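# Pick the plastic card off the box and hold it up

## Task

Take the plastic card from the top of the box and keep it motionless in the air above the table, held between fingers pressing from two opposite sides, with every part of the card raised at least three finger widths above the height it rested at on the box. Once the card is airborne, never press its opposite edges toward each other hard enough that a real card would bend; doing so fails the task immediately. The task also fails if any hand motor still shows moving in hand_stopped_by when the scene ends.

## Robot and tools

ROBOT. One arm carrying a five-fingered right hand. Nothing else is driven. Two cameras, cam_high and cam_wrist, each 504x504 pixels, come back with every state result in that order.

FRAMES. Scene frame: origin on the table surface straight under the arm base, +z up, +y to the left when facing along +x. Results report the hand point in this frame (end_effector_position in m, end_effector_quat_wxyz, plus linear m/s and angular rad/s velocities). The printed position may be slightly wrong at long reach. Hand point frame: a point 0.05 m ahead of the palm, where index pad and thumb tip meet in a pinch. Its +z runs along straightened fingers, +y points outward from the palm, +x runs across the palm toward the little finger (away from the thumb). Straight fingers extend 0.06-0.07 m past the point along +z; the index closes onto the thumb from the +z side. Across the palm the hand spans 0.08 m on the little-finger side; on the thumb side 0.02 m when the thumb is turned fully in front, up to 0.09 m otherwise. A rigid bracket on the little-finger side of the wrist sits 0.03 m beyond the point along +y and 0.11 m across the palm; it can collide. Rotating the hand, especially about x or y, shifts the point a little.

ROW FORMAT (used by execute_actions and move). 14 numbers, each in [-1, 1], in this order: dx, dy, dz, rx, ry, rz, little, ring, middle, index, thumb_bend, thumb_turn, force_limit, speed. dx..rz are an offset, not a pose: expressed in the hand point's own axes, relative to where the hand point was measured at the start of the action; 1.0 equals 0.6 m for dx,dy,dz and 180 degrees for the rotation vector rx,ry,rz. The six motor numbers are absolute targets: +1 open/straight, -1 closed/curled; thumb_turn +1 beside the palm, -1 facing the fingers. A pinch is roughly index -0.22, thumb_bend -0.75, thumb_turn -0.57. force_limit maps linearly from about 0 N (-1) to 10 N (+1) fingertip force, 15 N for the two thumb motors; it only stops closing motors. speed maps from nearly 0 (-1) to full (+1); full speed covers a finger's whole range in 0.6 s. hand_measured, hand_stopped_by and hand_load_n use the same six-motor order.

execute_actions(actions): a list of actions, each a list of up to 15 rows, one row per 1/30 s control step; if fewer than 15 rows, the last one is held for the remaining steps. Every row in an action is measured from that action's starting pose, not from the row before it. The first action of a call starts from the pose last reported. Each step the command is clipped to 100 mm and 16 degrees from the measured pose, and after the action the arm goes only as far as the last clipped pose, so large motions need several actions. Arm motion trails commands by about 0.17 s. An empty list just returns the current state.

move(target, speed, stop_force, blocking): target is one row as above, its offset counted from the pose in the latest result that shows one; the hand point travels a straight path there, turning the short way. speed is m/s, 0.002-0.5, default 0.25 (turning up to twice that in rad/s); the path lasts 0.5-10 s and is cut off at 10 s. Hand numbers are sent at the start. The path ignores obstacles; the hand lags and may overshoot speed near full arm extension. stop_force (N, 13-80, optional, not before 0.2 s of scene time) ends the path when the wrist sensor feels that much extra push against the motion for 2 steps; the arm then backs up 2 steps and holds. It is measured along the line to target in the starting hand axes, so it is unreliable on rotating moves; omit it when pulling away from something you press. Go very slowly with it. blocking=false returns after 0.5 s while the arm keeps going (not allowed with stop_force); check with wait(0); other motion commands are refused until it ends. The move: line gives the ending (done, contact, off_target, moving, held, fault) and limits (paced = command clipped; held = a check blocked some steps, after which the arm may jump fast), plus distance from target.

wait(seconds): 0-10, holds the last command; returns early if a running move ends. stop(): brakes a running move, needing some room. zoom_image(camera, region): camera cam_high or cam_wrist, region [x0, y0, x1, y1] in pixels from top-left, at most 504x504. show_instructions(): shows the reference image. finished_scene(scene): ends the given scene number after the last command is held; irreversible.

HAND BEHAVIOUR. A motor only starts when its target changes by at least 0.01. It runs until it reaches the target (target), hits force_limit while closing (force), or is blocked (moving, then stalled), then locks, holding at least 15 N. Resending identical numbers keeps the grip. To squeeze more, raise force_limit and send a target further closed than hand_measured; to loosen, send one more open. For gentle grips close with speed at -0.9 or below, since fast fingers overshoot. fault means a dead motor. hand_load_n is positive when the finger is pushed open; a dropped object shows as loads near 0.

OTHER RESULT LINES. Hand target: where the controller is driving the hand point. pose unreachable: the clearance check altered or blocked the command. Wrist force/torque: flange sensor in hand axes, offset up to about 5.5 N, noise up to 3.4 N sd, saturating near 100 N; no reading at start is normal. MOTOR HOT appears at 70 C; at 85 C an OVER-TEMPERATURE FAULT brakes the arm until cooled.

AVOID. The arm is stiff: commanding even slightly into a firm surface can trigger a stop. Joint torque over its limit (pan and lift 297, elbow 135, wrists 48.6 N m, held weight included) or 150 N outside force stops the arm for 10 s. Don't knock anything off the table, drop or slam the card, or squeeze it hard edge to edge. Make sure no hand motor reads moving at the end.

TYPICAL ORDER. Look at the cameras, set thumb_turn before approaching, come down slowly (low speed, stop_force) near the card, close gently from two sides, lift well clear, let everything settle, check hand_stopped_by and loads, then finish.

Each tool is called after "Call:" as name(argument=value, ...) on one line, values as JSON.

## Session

Call:
execute_actions(actions=[])

Call:
zoom_image(camera="cam_high", region=[100,160,340,340])

Scene clock: 0.00 s.
end_effector_position=(+0.4665, +0.1177, +0.2645) hand_measured=(+1.000, +1.000, +1.000, +1.000, +1.000, +1.000) hand_load_n=(+0.0, +0.0, +0.0, +0.0, +0.0, +0.0) hand_stopped_by=(target, target, target, target, target, target) hand_force_limit=0.00 hand_speed=-0.80 end_effector_quat_wxyz=(+0.050, +0.574, +0.813, +0.087) end_effector_velocity=(-0.000, +0.000, -0.001) end_effector_angular_velocity=(-0.000, +0.002, +0.000)
Joint positions: [-0.208 -1.646  2.192  0.866  1.45  -0.538]
Joint velocities: [ 0.     0.002  0.    -0.     0.    -0.   ]
Motor temperatures (°C, as the motors report them): [20 22 23 29 25 30]
Wrist force (N, on the end effector, along its own x y z axes, offset not removed): no reading
Wrist torque (N m, same axes, about the end effector's origin, offset not removed): no reading
Hand target: +0.466, +0.118, +0.265; +0.050, +0.574, +0.813, +0.087

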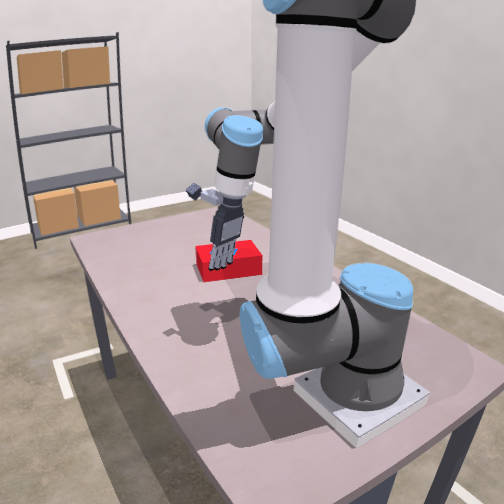

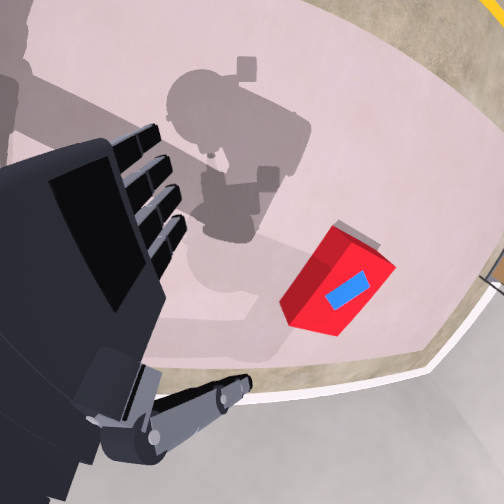

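Region (100, 160, 340, 340) of cam_high's 504x504 image, scaled by 2.100, with more detail than that image has; it fills the top 378 rows of this view, and the rest is white.

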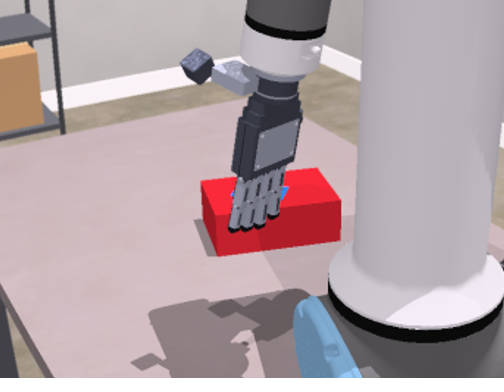

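Call:
move(target=[-0.13,0.33,0.17,0,0,0,1,1,1,1,1,1,0,0])

Call:
zoom_image(camera="cam_high", region=[100,160,340,340])

Scene clock: 2.60 s.
end_effector_position=(+0.6939, +0.1179, +0.2021) hand_measured=(+1.000, +1.000, +1.000, +1.000, +1.000, +1.000) hand_load_n=(+0.0, +0.0, +0.0, +0.0, +0.0, +0.0) hand_stopped_by=(target, target, target, target, target, target) hand_force_limit=0.00 hand_speed=0.00 end_effector_quat_wxyz=(+0.050, +0.574, +0.813, +0.087) end_effector_velocity=(+0.002, -0.001, -0.001) end_effector_angular_velocity=(+0.000, +0.002, -0.001)
Joint positions: [-0.124 -1.221  1.822  0.801  1.463 -0.454]
Joint velocities: [-0.     0.004 -0.004  0.001  0.     0.001]
Motor temperatures (°C, as the motors report them): [20 22 23 29 25 30]
Wrist force (N, on the end effector, along its own x y z axes, offset not removed): [1.2 -3.8 -2.1]
Wrist torque (N m, same axes, about the end effector's origin, offset not removed): [-0.31 0.31 -0.34]
Hand target: +0.694, +0.118, +0.202; +0.050, +0.574, +0.813, +0.087
Off the commanded pose: 0.001 m, 0 deg.
move: done

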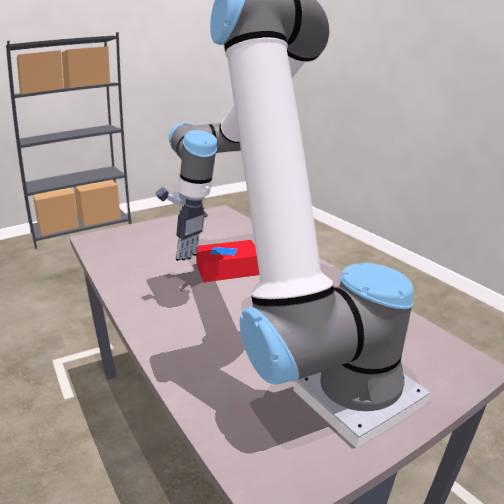

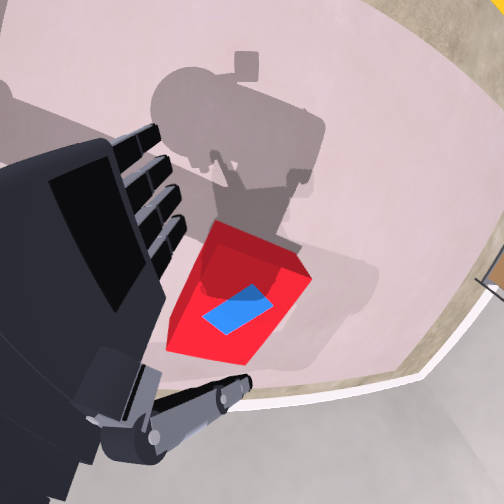

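Region (100, 160, 340, 340) of cam_high's 504x504 image, scaled by 2.100, with more detail than that image has; it fills the top 378 rows of this view, and the rest is white.

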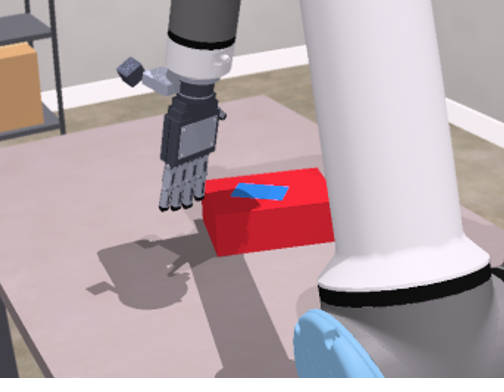

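Call:
move(target=[-0.17,0.02,0.1,0,0,0,1,1,1,1,1,1,0,0])

Call:
zoom_image(camera="cam_high", region=[100,160,340,340])

Scene clock: 13.97 s.
end_effector_position=(+0.7487, +0.0333, +0.1478) hand_measured=(+1.000, +1.000, +1.000, +0.998, +1.000, +1.000) hand_load_n=(+0.0, +0.0, +1.0, -16.5, +0.0, +0.0) hand_stopped_by=(target, target, target, target, target, target) hand_force_limit=0.00 hand_speed=0.00 end_effector_quat_wxyz=(+0.049, +0.574, +0.813, +0.088) end_effector_velocity=(+0.000, +0.000, +0.000) end_effector_angular_velocity=(-0.000, -0.001, +0.001)
Joint positions: [-0.249 -1.101  1.759  0.758  1.44  -0.579]
Joint velocities: [ 0.001  0.    -0.001 -0.    -0.    -0.   ]
Motor temperatures (°C, as the motors report them): [20 22 23 29 25 30]
Wrist force (N, on the end effector, along its own x y z axes, offset not removed): [7.1 7.6 -27.3]
Wrist torque (N m, same axes, about the end effector's origin, offset not removed): [1.23 1.05 0.13]
Hand target: +0.749, +0.033, +0.148; +0.049, +0.574, +0.813, +0.088
Off the commanded pose: 0.005 m, 0 deg.
FORCE FAULT: contact force on the arm reached its limit, and the arm stopped for 10 seconds. The contact can be on any part of the arm, not only on its tool. That time counts as 20 of the actions that you can send in this scene. The arm's remaining commands of this call were not run. The arm holds still and accepts commands again. Move the arm away from the contact; if what it grips holds it there, let go first. Pushing or pulling that hard again can fault the arm again.
move: fault

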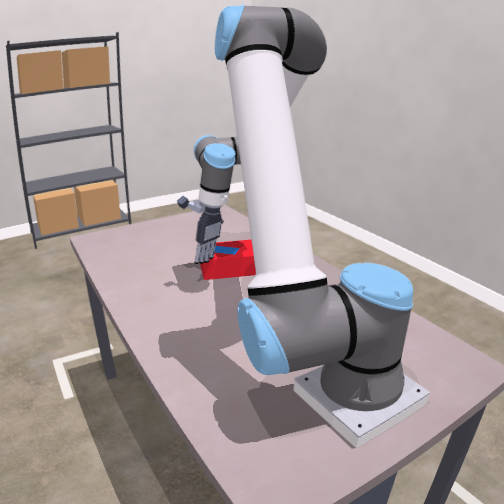

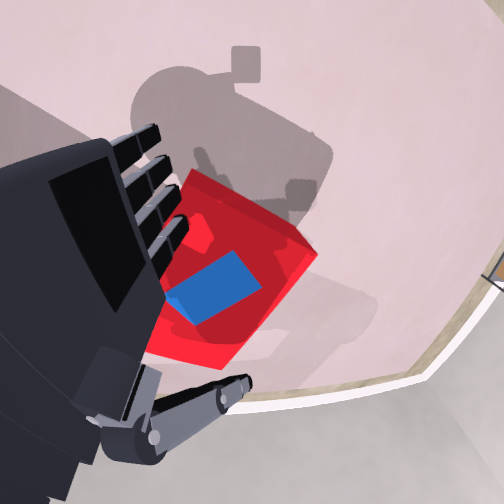

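Region (100, 160, 340, 340) of cam_high's 504x504 image, scaled by 2.100, with more detail than that image has; it fills the top 378 rows of this view, and the rest is white.

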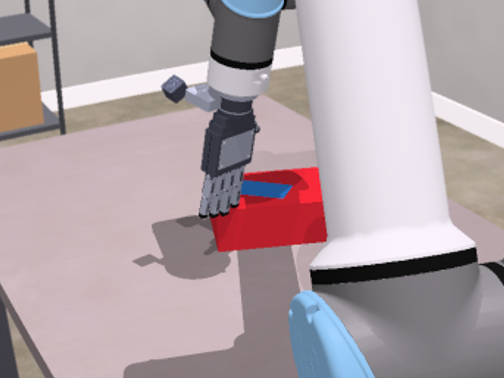

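Call:
move(target=[0,0,-0.08,-0.06,0,0.105,1,1,1,1,1,1,0,0], speed=0.1)

Call:
move(target=[0,0,0,0.25,0,0,1,1,1,1,1,1,0,0], speed=0.2)

Call:
zoom_image(camera="cam_high", region=[100,160,340,340])

Scene clock: 17.40 s.
end_effector_position=(+0.7402, +0.0291, +0.1948) hand_measured=(+1.000, +1.000, +1.000, +1.000, +1.000, +1.000) hand_load_n=(+0.0, +0.0, +0.0, +0.0, +0.0, +0.0) hand_stopped_by=(target, target, target, target, target, target) hand_force_limit=0.00 hand_speed=0.00 end_effector_quat_wxyz=(+0.087, +0.692, +0.696, +0.171) end_effector_velocity=(-0.000, +0.000, +0.002) end_effector_angular_velocity=(+0.002, -0.005, -0.008)
Joint positions: [-0.253 -1.219  1.839  0.623  1.366 -0.223]
Joint velocities: [ 0.001 -0.004  0.001 -0.004 -0.     0.01 ]
Motor temperatures (°C, as the motors report them): [20 22 23 29 25 30]
Wrist force (N, on the end effector, along its own x y z axes, offset not removed): [0.3 -1.6 -4.6]
Wrist torque (N m, same axes, about the end effector's origin, offset not removed): [0.11 0.47 -0.25]
Hand target: +0.740, +0.029, +0.195; +0.087, +0.692, +0.696, +0.171
Off the commanded pose: 0.000 m, 0 deg.
move: done

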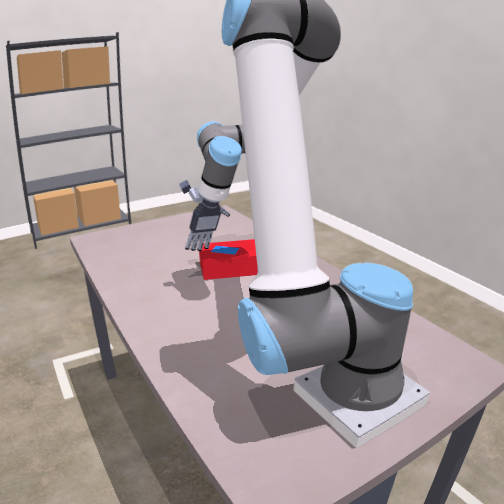

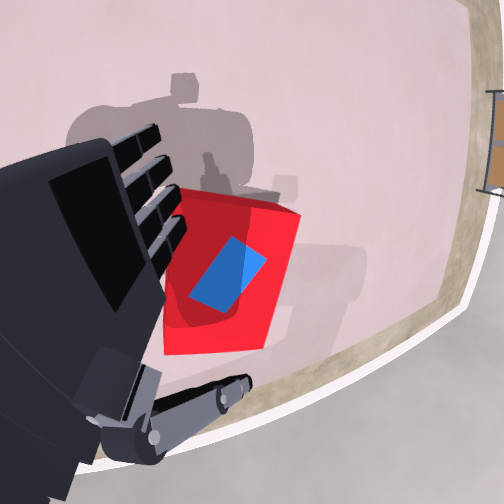

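Scene clock: 19.80 s.
end_effector_position=(+0.7400, +0.0291, +0.1945) hand_measured=(+1.000, +1.000, +1.000, +1.000, +1.000, +1.000) hand_load_n=(+0.0, +0.0, +0.0, +0.0, +0.0, +0.0) hand_stopped_by=(target, target, target, target, target, target) hand_force_limit=0.00 hand_speed=0.00 end_effector_quat_wxyz=(-0.184, +0.673, +0.709, -0.109) end_effector_velocity=(-0.000, -0.000, +0.000) end_effector_angular_velocity=(-0.000, +0.012, +0.001)
Joint positions: [-0.185 -0.889  1.404  1.488  1.552 -0.24 ]
Joint velocities: [ 0.001  0.005 -0.006  0.012  0.002  0.001]
Motor temperatures (°C, as the motors report them): [20 22 23 29 25 30]
Wrist force (N, on the end effector, along its own x y z axes, offset not removed): [1.1 -1.4 -3.1]
Wrist torque (N m, same axes, about the end effector's origin, offset not removed): [0.07 0.38 -0.12]
Hand target: +0.740, +0.029, +0.194; -0.184, +0.672, +0.709, -0.109
Off the commanded pose: 0.000 m, 0 deg.
move: done

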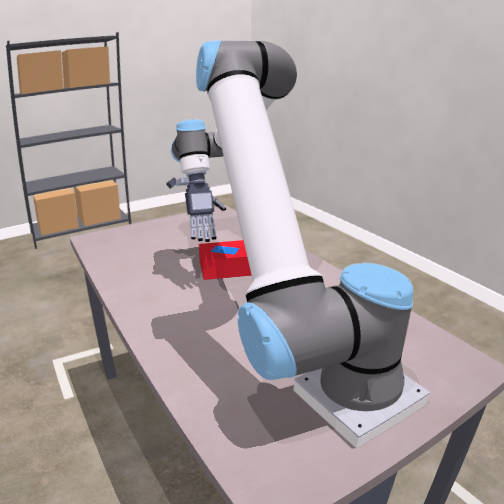

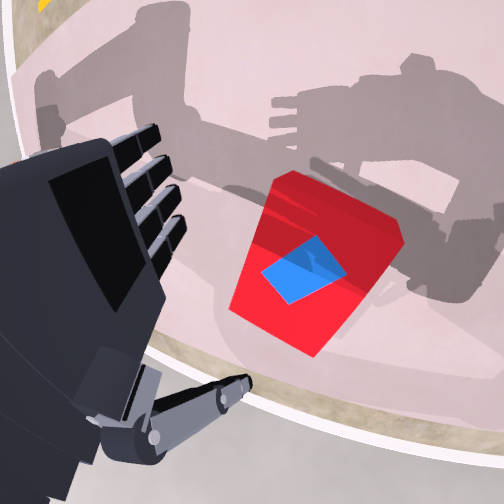

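Region (100, 160, 340, 340) of cam_high's 504x504 image, scaled by 2.100, with more detail than that image has; it fills the top 378 rows of this view, and the rest is white.

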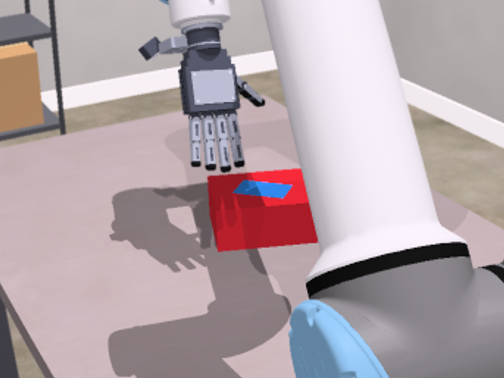

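Call:
move(target=[0,0,0,0.11,0,0,1,1,1,1,1,1,0,0], speed=0.2)

Call:
zoom_image(camera="cam_high", region=[100,160,340,340])

Scene clock: 21.73 s.
end_effector_position=(+0.7399, +0.0292, +0.1944) hand_measured=(+1.000, +1.000, +1.000, +1.000, +1.000, +1.000) hand_load_n=(+0.0, +0.0, +0.0, +0.0, +0.0, +0.0) hand_stopped_by=(target, target, target, target, target, target) hand_force_limit=0.00 hand_speed=0.00 end_effector_quat_wxyz=(-0.296, +0.631, +0.680, -0.228) end_effector_velocity=(+0.000, -0.000, +0.001) end_effector_angular_velocity=(-0.001, +0.009, +0.001)
Joint positions: [-0.159 -0.736  1.255  1.819  1.616 -0.214]
Joint velocities: [ 0.001  0.003 -0.004  0.01   0.002  0.001]
Motor temperatures (°C, as the motors report them): [20 22 23 29 25 30]
Wrist force (N, on the end effector, along its own x y z axes, offset not removed): [0.6 -1.6 -4.6]
Wrist torque (N m, same axes, about the end effector's origin, offset not removed): [0.15 0.43 -0.28]
Hand target: +0.740, +0.029, +0.194; -0.296, +0.631, +0.680, -0.229
Off the commanded pose: 0.000 m, 0 deg.
move: done

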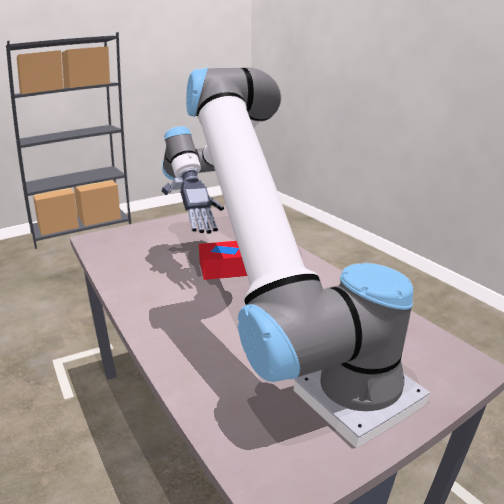

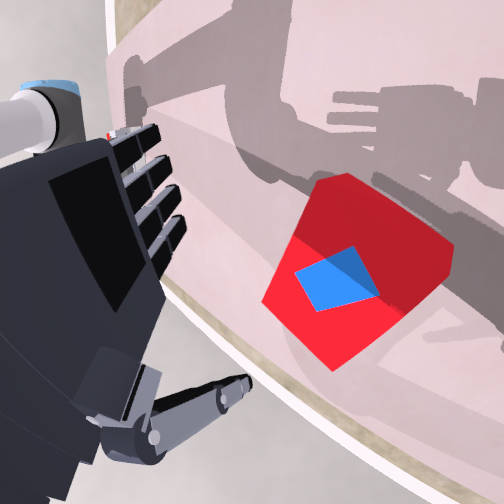

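Region (100, 160, 340, 340) of cam_high's 504x504 image, scaled by 2.100, with more detail than that image has; it fills the top 378 rows of this view, and the rest is white.

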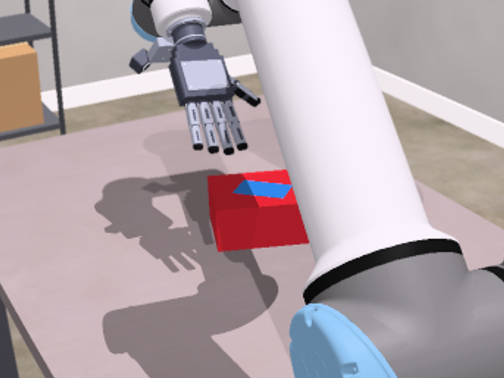

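Call:
move(target=[-0.077,0.21,-0.017,0,0,0,1,1,1,1,1,1,0,0], speed=0.08)

Call:
zoom_image(camera="cam_high", region=[100,160,340,340])

Scene clock: 24.80 s.
end_effector_position=(+0.8390, -0.0046, +0.1101) hand_measured=(+1.000, +1.000, +1.000, +1.000, +1.000, +1.000) hand_load_n=(+0.0, +0.0, +0.0, +0.0, +0.0, +0.0) hand_stopped_by=(target, target, target, target, target, target) hand_force_limit=0.00 hand_speed=0.00 end_effector_quat_wxyz=(-0.296, +0.631, +0.680, -0.228) end_effector_velocity=(+0.002, -0.000, -0.001) end_effector_angular_velocity=(+0.000, -0.000, -0.000)
Joint positions: [-0.177 -0.502  0.957  1.882  1.629 -0.227]
Joint velocities: [-0.     0.004 -0.006  0.002 -0.    -0.   ]
Motor temperatures (°C, as the motors report them): [20 22 23 29 25 30]
Wrist force (N, on the end effector, along its own x y z axes, offset not removed): [-0.8 -4.9 -4.0]
Wrist torque (N m, same axes, about the end effector's origin, offset not removed): [-0.46 0.69 -0.35]
Hand target: +0.839, -0.005, +0.110; -0.296, +0.631, +0.680, -0.228
Off the commanded pose: 0.000 m, 0 deg.
move: done

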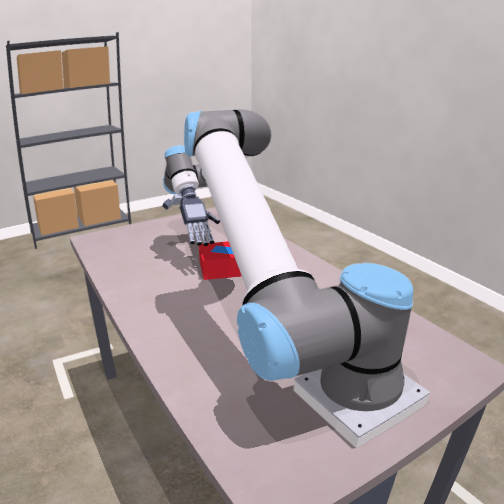

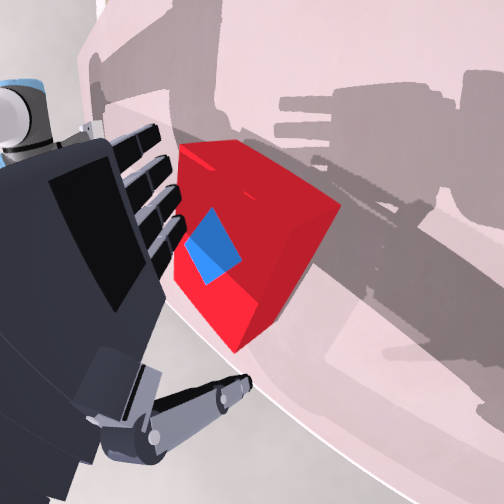

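Region (100, 160, 340, 340) of cam_high's 504x504 image, scaled by 2.100, with more detail than that image has; it fills the top 378 rows of this view, and the rest is white.

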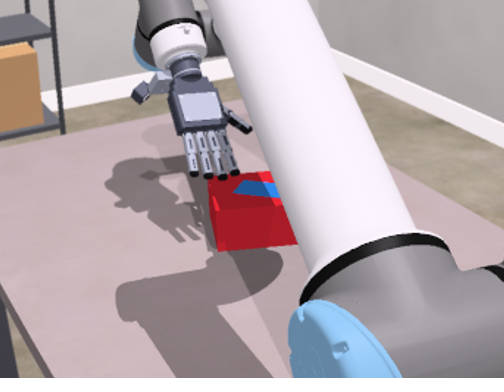

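Call:
move(target=[-0.065,-0.043,0.032,0,0,0,1,1,1,1,1,1,-0.7,0], speed=0.05)

Call:
move(target=[0.009,0.057,0.06,0,0,0,1,1,1,1,1,1,-0.7,0], speed=0.008, stop_force=13)

Call:
zoom_image(camera="cam_high", region=[100,160,340,340])

Scene clock: 26.83 s.
end_effector_position=(+0.8083, -0.0446, +0.1095) hand_measured=(+1.000, +1.000, +1.000, +1.000, +1.000, +1.000) hand_load_n=(+0.0, +0.0, +0.0, +0.0, +0.0, +0.0) hand_stopped_by=(target, target, target, target, target, target) hand_force_limit=-0.70 hand_speed=0.00 end_effector_quat_wxyz=(-0.296, +0.631, +0.680, -0.229) end_effector_velocity=(-0.001, -0.001, +0.001) end_effector_angular_velocity=(-0.000, -0.001, +0.000)
Joint positions: [-0.225 -0.553  1.063  1.825  1.662 -0.262]
Joint velocities: [-0.001 -0.003  0.004 -0.002  0.001 -0.001]
Motor temperatures (°C, as the motors report them): [20 22 23 29 25 30]
Wrist force (N, on the end effector, along its own x y z axes, offset not removed): [2.5 -1.7 -3.5]
Wrist torque (N m, same axes, about the end effector's origin, offset not removed): [0.05 0.16 -0.15]
Hand target: +0.808, -0.045, +0.109; -0.296, +0.631, +0.680, -0.229
Off the commanded pose: 0.000 m, 0 deg.
move: done

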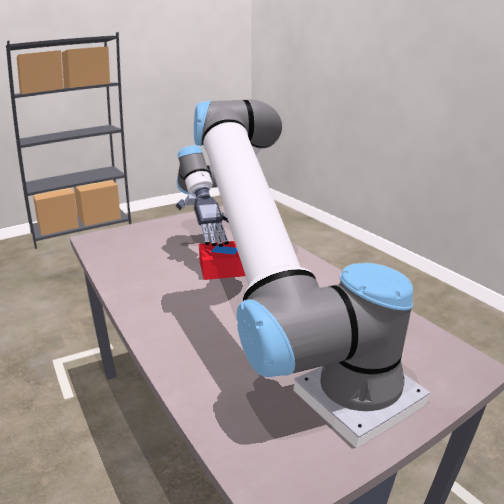

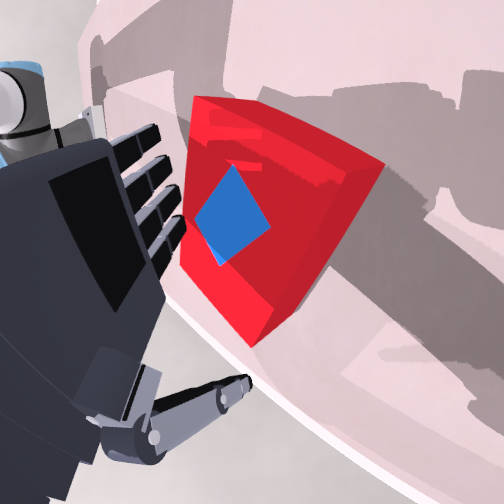

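Scene clock: 30.80 s.
end_effector_position=(+0.8081, -0.0381, +0.0814) hand_measured=(+1.000, +1.000, +1.000, +1.000, +1.000, +1.000) hand_load_n=(+0.0, +0.0, +1.0, +1.0, +0.0, +0.0) hand_stopped_by=(target, target, target, target, target, target) hand_force_limit=-0.70 hand_speed=0.00 end_effector_quat_wxyz=(-0.296, +0.631, +0.680, -0.229) end_effector_velocity=(+0.000, +0.000, +0.001) end_effector_angular_velocity=(+0.000, +0.001, +0.000)
Joint positions: [-0.218 -0.528  1.067  1.796  1.657 -0.257]
Joint velocities: [ 0.    -0.    -0.     0.001 -0.    -0.   ]
Motor temperatures (°C, as the motors report them): [20 22 23 29 25 30]
Wrist force (N, on the end effector, along its own x y z axes, offset not removed): [-4.6 -15.9 -21.2]
Wrist torque (N m, same axes, about the end effector's origin, offset not removed): [1.78 0.59 -0.61]
Hand target: +0.808, -0.038, +0.082; -0.296, +0.631, +0.680, -0.229
Off the commanded pose: 0.021 m, 0 deg.
move: contact

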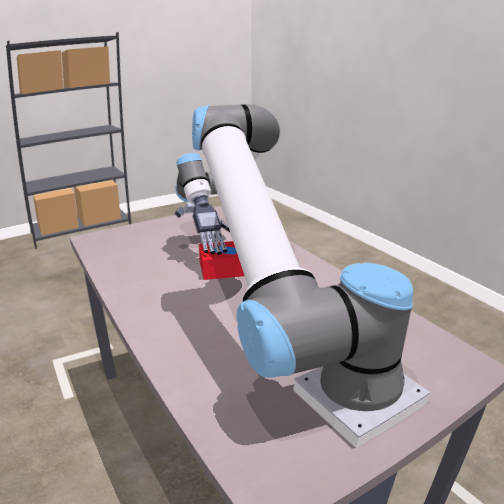

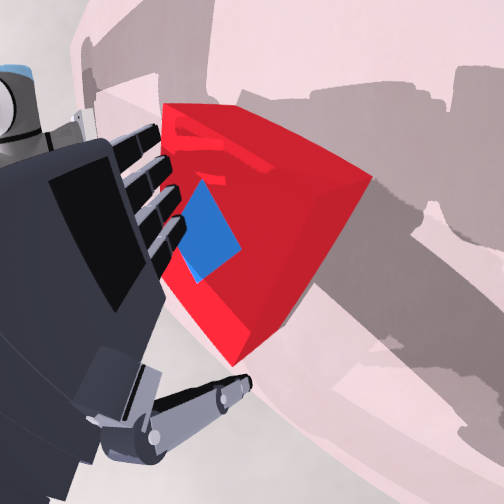

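Region (100, 160, 340, 340) of cam_high's 504x504 image, scaled by 2.100, with more detail than that image has; it fills the top 378 rows of this view, and the rest is white.

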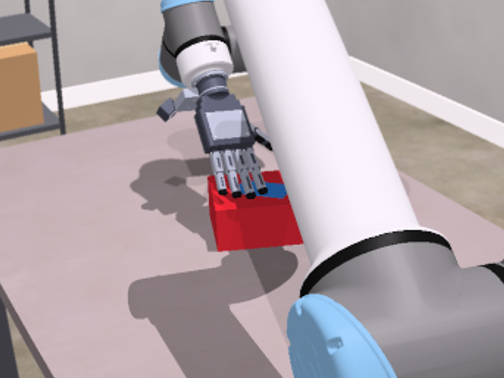

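Call:
move(target=[-0.025,-0.006,-0.007,0,0,0,1,1,1,1,1,1,-0.7,0], speed=0.015)

Call:
move(target=[0,0,0,0,0,0,1,1,1,0,1,1,-0.7,-0.9])

Call:
move(target=[0.002,-0.048,0.046,0,0,0,1,1,1,0.01,1,1,-0.7,-0.9], speed=0.012)

Call:
zoom_image(camera="cam_high", region=[100,160,340,340])

Scene clock: 33.13 s.
end_effector_position=(+0.8088, -0.0535, +0.0851) hand_measured=(+1.000, +1.000, +1.000, +1.000, +1.000, +1.000) hand_load_n=(+0.0, +0.0, +0.0, +0.0, +0.0, +0.0) hand_stopped_by=(target, target, target, target, target, target) hand_force_limit=-0.70 hand_speed=0.00 end_effector_quat_wxyz=(-0.296, +0.631, +0.680, -0.229) end_effector_velocity=(-0.000, -0.002, -0.001) end_effector_angular_velocity=(+0.000, +0.002, +0.000)
Joint positions: [-0.234 -0.529  1.062  1.801  1.668 -0.268]
Joint velocities: [-0.002  0.002 -0.     0.     0.001 -0.001]
Motor temperatures (°C, as the motors report them): [20 22 23 29 25 30]
Wrist force (N, on the end effector, along its own x y z axes, offset not removed): [1.2 -1.6 -2.7]
Wrist torque (N m, same axes, about the end effector's origin, offset not removed): [0.09 0.30 -0.26]
Hand target: +0.809, -0.054, +0.085; -0.296, +0.631, +0.680, -0.229
Off the commanded pose: 0.000 m, 0 deg.
move: done

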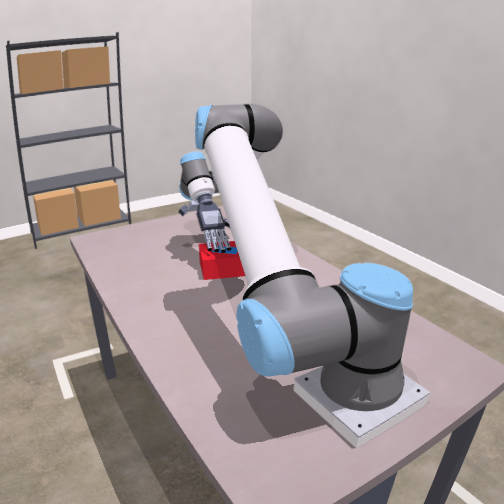

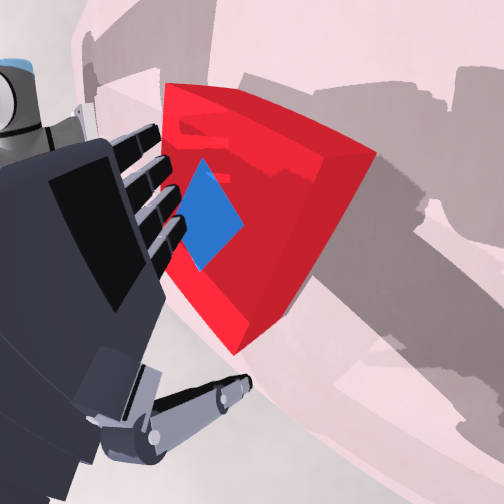

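Scene clock: 33.80 s.
end_effector_position=(+0.8088, -0.0535, +0.0852) hand_measured=(+1.000, +1.000, +1.000, +0.934, +1.000, +1.000) hand_load_n=(+0.0, +0.0, +0.0, +2.0, +0.0, +0.0) hand_stopped_by=(target, target, target, force, target, target) hand_force_limit=-0.70 hand_speed=-0.90 end_effector_quat_wxyz=(-0.296, +0.631, +0.680, -0.229) end_effector_velocity=(-0.000, +0.001, -0.002) end_effector_angular_velocity=(+0.001, +0.002, +0.001)
Joint positions: [-0.234 -0.529  1.062  1.801  1.668 -0.268]
Joint velocities: [ 0.001  0.002 -0.     0.    -0.    -0.   ]
Motor temperatures (°C, as the motors report them): [20 22 23 29 25 30]
Wrist force (N, on the end effector, along its own x y z axes, offset not removed): [3.1 -4.7 -4.7]
Wrist torque (N m, same axes, about the end effector's origin, offset not removed): [0.16 0.10 -0.07]
Hand target: +0.809, -0.053, +0.085; -0.296, +0.631, +0.680, -0.229
Off the commanded pose: 0.000 m, 0 deg.
move: done

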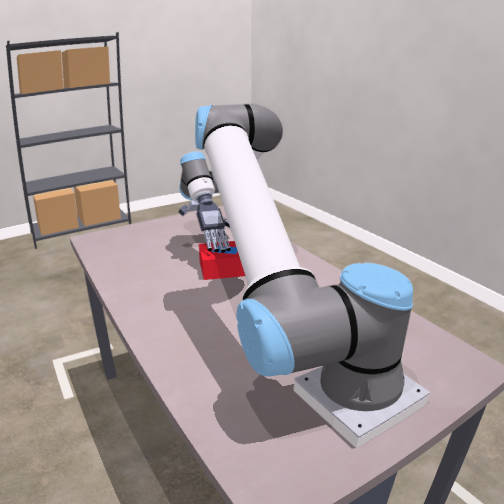

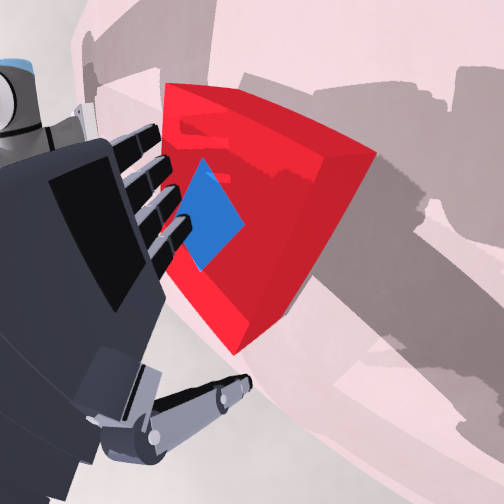

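Scene clock: 37.33 s.
end_effector_position=(+0.7691, -0.0535, +0.0852) hand_measured=(+1.000, +1.000, +1.000, +0.934, +1.000, +1.000) hand_load_n=(+0.0, +0.0, +0.0, +0.5, +0.0, +0.0) hand_stopped_by=(target, target, target, force, target, target) hand_force_limit=-0.70 hand_speed=-0.90 end_effector_quat_wxyz=(-0.296, +0.631, +0.680, -0.229) end_effector_velocity=(-0.002, +0.000, +0.000) end_effector_angular_velocity=(-0.000, -0.001, +0.001)
Joint positions: [-0.244 -0.591  1.19   1.734  1.676 -0.276]
Joint velocities: [ 0.    -0.003  0.006 -0.003  0.001 -0.   ]
Motor temperatures (°C, as the motors report them): [20 22 23 29 25 30]
Wrist force (N, on the end effector, along its own x y z axes, offset not removed): [-1.3 -1.1 -4.3]
Wrist torque (N m, same axes, about the end effector's origin, offset not removed): [0.44 0.71 -0.30]
Hand target: +0.769, -0.053, +0.085; -0.296, +0.631, +0.680, -0.229
Off the commanded pose: 0.000 m, 0 deg.
move: done

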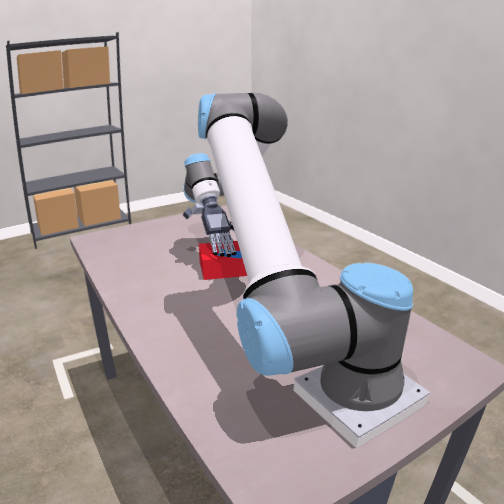

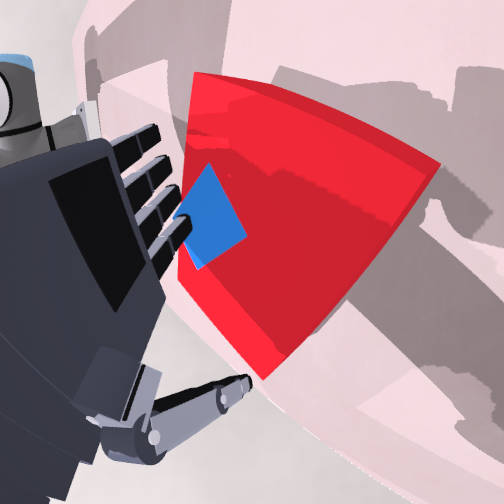

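Region (100, 160, 340, 340) of cam_high's 504x504 image, scaled by 2.100, with more detail than that image has; it fills the top 378 rows of this view, and the rest is white.

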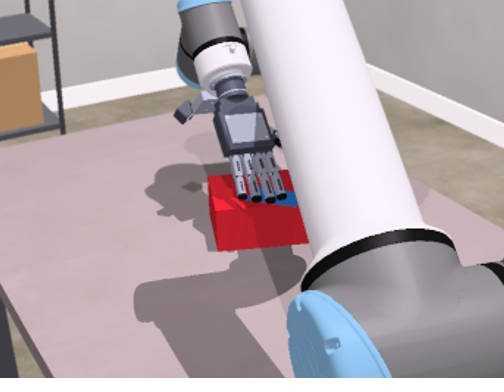

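Call:
move(target=[0.002,-0.059,0.058,0,0,0,1,1,1,0.0,1,1,-0.7,-0.9], speed=0.012)

Call:
zoom_image(camera="cam_high", region=[100,160,340,340])

Scene clock: 45.73 s.
end_effector_position=(+0.7197, -0.0537, +0.0846) hand_measured=(+1.000, +1.000, +1.000, +0.930, +1.000, +1.000) hand_load_n=(+0.0, +0.0, +0.0, +0.0, +0.0, +0.0) hand_stopped_by=(target, target, target, force, target, target) hand_force_limit=-0.70 hand_speed=-0.90 end_effector_quat_wxyz=(-0.296, +0.631, +0.680, -0.229) end_effector_velocity=(-0.002, -0.000, -0.001) end_effector_angular_velocity=(+0.000, +0.001, +0.000)
Joint positions: [-0.259 -0.659  1.334  1.658  1.685 -0.286]
Joint velocities: [-0.001 -0.001  0.005 -0.003  0.001 -0.   ]
Motor temperatures (°C, as the motors report them): [20 22 23 29 25 30]
Wrist force (N, on the end effector, along its own x y z axes, offset not removed): [1.2 -3.7 -2.9]
Wrist torque (N m, same axes, about the end effector's origin, offset not removed): [-0.26 0.29 -0.21]
Hand target: +0.719, -0.054, +0.085; -0.296, +0.631, +0.680, -0.229
Off the commanded pose: 0.000 m, 0 deg.
move: done

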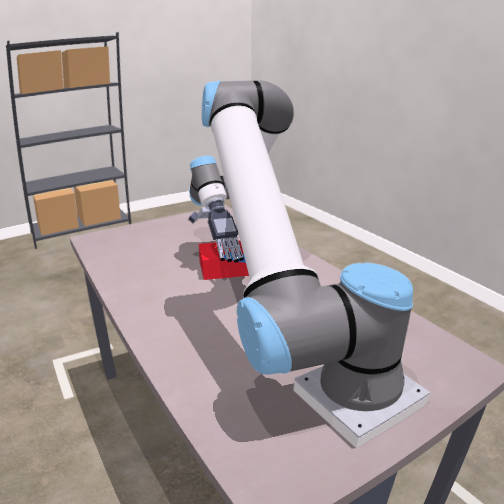

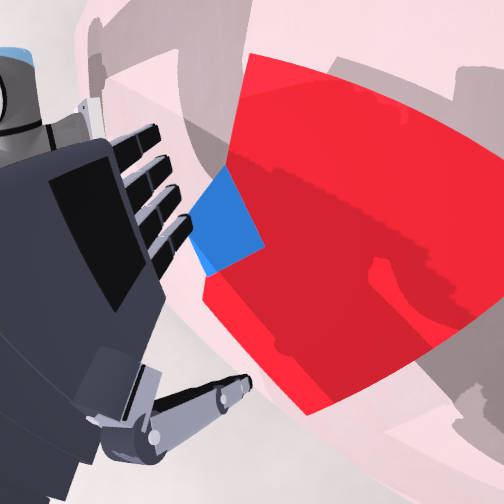

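Region (100, 160, 340, 340) of cam_high's 504x504 image, scaled by 2.100, with more detail than that image has; it fills the top 378 rows of this view, and the rest is white.

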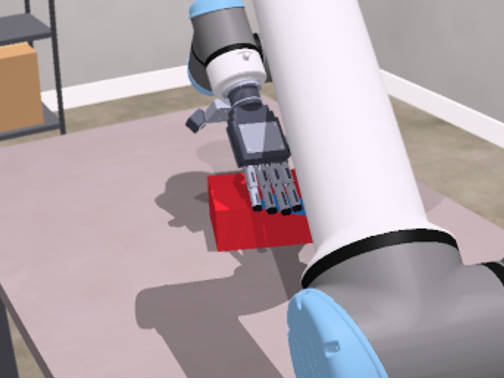

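Call:
move(target=[-0.005,-0.1,0.02,0,0,0,-1,-1,-1,0.4,1,-0.57,-0.2,0], speed=0.06)

Call:
move(target=[0,0,0,-0.24,0,0,-1,-1,-1,0.4,1,-0.57,-0.2,0], speed=0.15)

Call:
zoom_image(camera="cam_high", region=[100,160,340,340])

Scene clock: 47.87 s.
end_effector_position=(+0.6682, -0.0619, +0.1167) hand_measured=(-1.000, -1.000, -1.000, +0.400, +1.000, -0.570) hand_load_n=(+0.0, +0.0, +0.0, +0.0, +0.0, +0.0) hand_stopped_by=(target, target, target, target, target, target) hand_force_limit=-0.20 hand_speed=0.00 end_effector_quat_wxyz=(-0.296, +0.631, +0.680, -0.229) end_effector_velocity=(-0.001, -0.000, +0.000) end_effector_angular_velocity=(+0.000, +0.000, +0.000)
Joint positions: [-0.285 -0.76   1.466  1.623  1.704 -0.305]
Joint velocities: [-0.    -0.001  0.002 -0.001  0.    -0.   ]
Motor temperatures (°C, as the motors report them): [20 22 23 29 25 30]
Wrist force (N, on the end effector, along its own x y z axes, offset not removed): [1.6 -3.1 -3.2]
Wrist torque (N m, same axes, about the end effector's origin, offset not removed): [-0.02 0.27 -0.27]
Hand target: +0.668, -0.062, +0.117; -0.296, +0.631, +0.680, -0.229
Off the commanded pose: 0.000 m, 0 deg.
move: done

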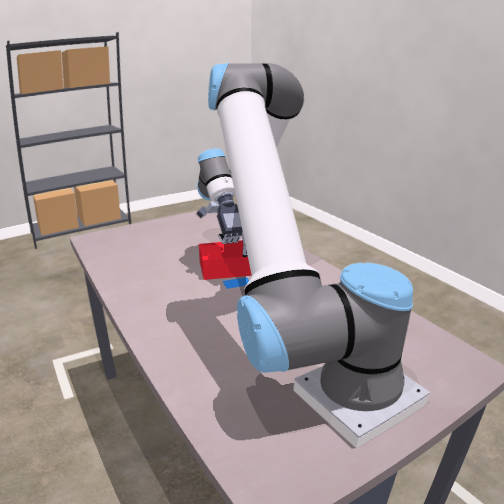

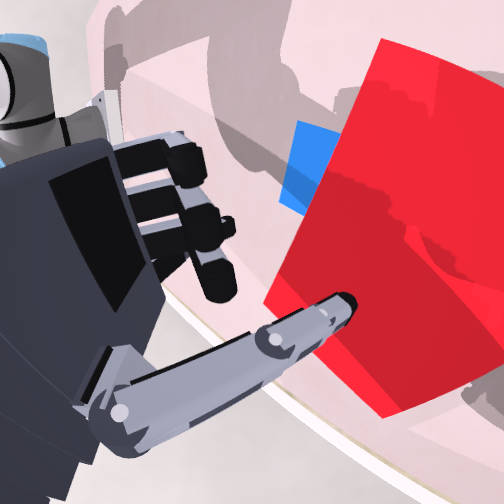

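Scene clock: 50.80 s.
end_effector_position=(+0.6684, -0.0621, +0.1169) hand_measured=(-1.000, -1.000, -1.000, +0.400, +1.000, -0.570) hand_load_n=(+0.0, +0.0, +0.0, +0.0, +0.0, +0.0) hand_stopped_by=(target, target, target, target, target, target) hand_force_limit=-0.20 hand_speed=0.00 end_effector_quat_wxyz=(-0.043, +0.696, +0.716, +0.037) end_effector_velocity=(-0.000, +0.001, +0.000) end_effector_angular_velocity=(+0.000, -0.010, -0.001)
Joint positions: [-0.394 -1.088  1.823  0.891  1.469 -0.423]
Joint velocities: [-0.001 -0.004  0.006 -0.01  -0.004 -0.001]
Motor temperatures (°C, as the motors report them): [20 22 23 29 25 30]
Wrist force (N, on the end effector, along its own x y z axes, offset not removed): [-0.2 -2.4 -2.4]
Wrist torque (N m, same axes, about the end effector's origin, offset not removed): [-0.06 0.43 -0.23]
Hand target: +0.668, -0.062, +0.117; -0.043, +0.696, +0.716, +0.038
Off the commanded pose: 0.000 m, 0 deg.
move: done

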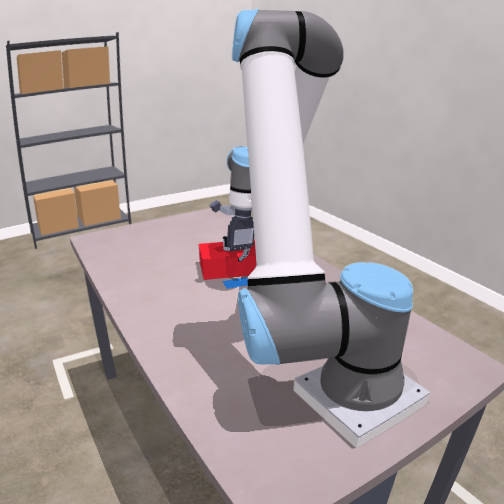

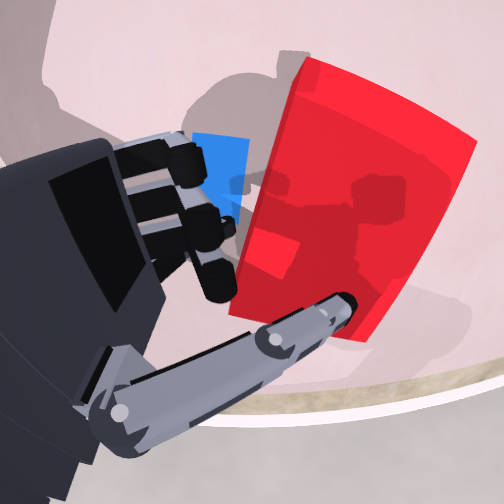

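Region (100, 160, 340, 340) of cam_high's 504x504 image, scaled by 2.100, with more detail than that image has; it fills the top 378 rows of this view, and the rest is white.

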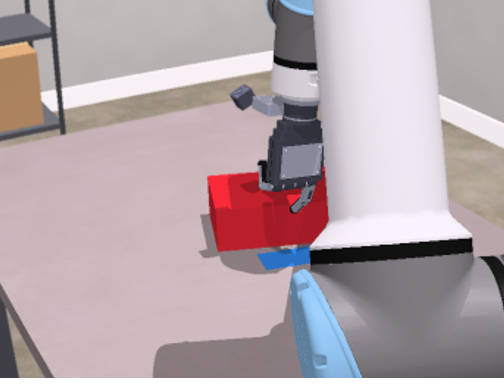

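Call:
move(target=[0.075,0.0,0,0,0,0,-1,-1,-1,1,1,1,-0.2,0], speed=0.06)

Call:
move(target=[0,0,0.1,0,0,0,-1,-1,-1,1,1,1,-0.2,0], speed=0.01, stop_force=13)

Call:
zoom_image(camera="cam_high", region=[100,160,340,340])

Scene clock: 55.17 s.
end_effector_position=(+0.6671, -0.0174, +0.1222) hand_measured=(-1.000, -1.000, -1.000, +1.000, +1.000, +1.000) hand_load_n=(+0.0, +0.0, +0.0, +0.0, +0.0, +0.0) hand_stopped_by=(target, target, target, target, target, target) hand_force_limit=-0.20 hand_speed=0.00 end_effector_quat_wxyz=(-0.043, +0.696, +0.716, +0.037) end_effector_velocity=(+0.000, -0.000, -0.000) end_effector_angular_velocity=(-0.000, +0.000, -0.001)
Joint positions: [-0.323 -1.1    1.829  0.89   1.465 -0.352]
Joint velocities: [-0.  0. -0.  0.  0.  0.]
Motor temperatures (°C, as the motors report them): [20 22 23 29 25 30]
Wrist force (N, on the end effector, along its own x y z axes, offset not removed): [0.6 -3.9 -3.5]
Wrist torque (N m, same axes, about the end effector's origin, offset not removed): [-0.25 0.39 -0.25]
Hand target: +0.667, -0.017, +0.122; -0.043, +0.696, +0.716, +0.037
Off the commanded pose: 0.000 m, 0 deg.
move: done

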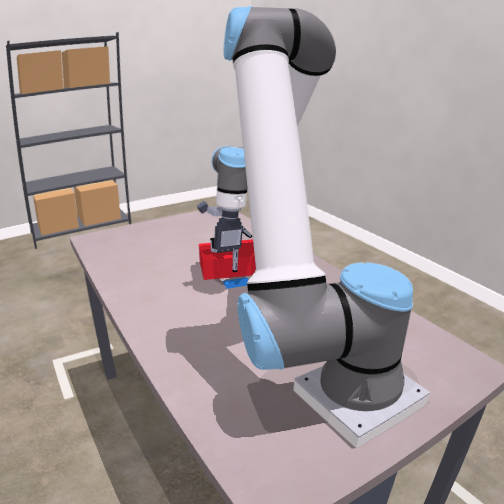

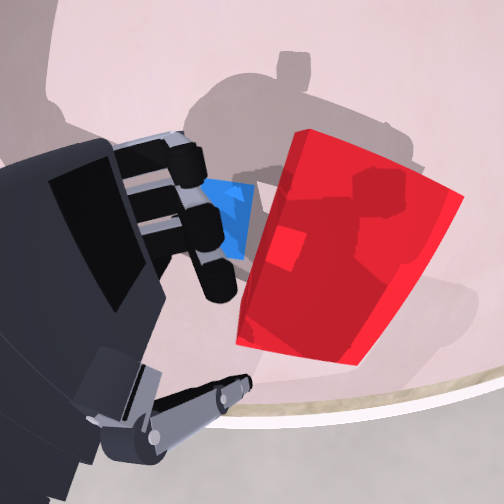

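Scene clock: 61.33 s.
end_effector_position=(+0.6664, -0.0106, +0.0647) hand_measured=(-1.000, -1.000, -1.000, +1.000, +1.000, +1.000) hand_load_n=(+0.0, +0.0, +0.0, +0.0, +0.0, +0.0) hand_stopped_by=(target, target, target, target, target, target) hand_force_limit=-0.20 hand_speed=0.00 end_effector_quat_wxyz=(-0.043, +0.696, +0.716, +0.037) end_effector_velocity=(-0.001, +0.001, +0.002) end_effector_angular_velocity=(-0.000, +0.000, +0.001)
Joint positions: [-0.312 -1.034  1.854  0.797  1.464 -0.341]
Joint velocities: [ 0.001 -0.004  0.001  0.003  0.     0.   ]
Motor temperatures (°C, as the motors report them): [20 22 23 29 25 30]
Wrist force (N, on the end effector, along its own x y z axes, offset not removed): [1.1 -1.7 -26.4]
Wrist torque (N m, same axes, about the end effector's origin, offset not removed): [1.66 0.17 -0.16]
Hand target: +0.666, -0.011, +0.065; -0.043, +0.696, +0.716, +0.037
Off the commanded pose: 0.002 m, 0 deg.
move: contact

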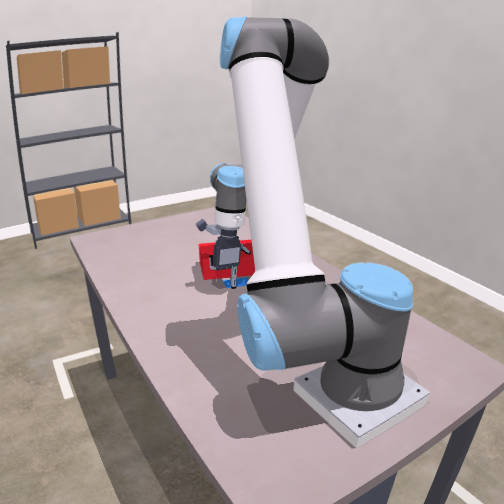

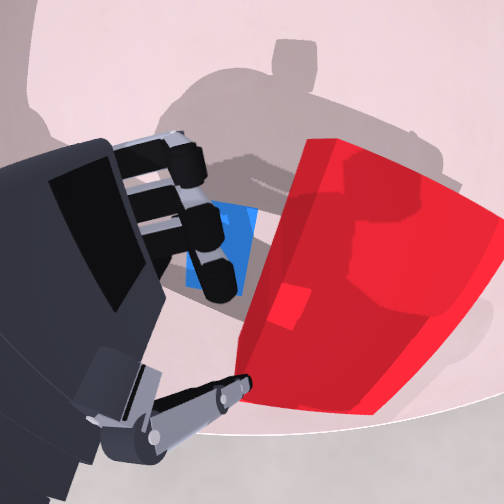

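Region (100, 160, 340, 340) of cam_high's 504x504 image, scaled by 2.100, with more detail than that image has; it fills the top 378 rows of this view, and the rest is white.

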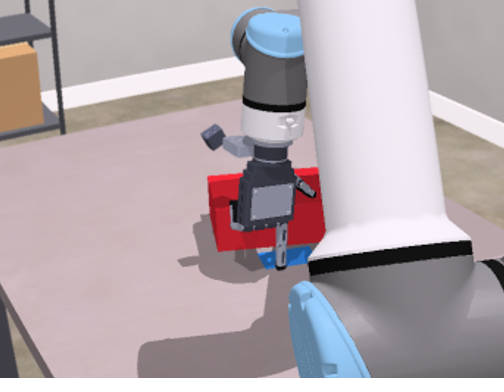

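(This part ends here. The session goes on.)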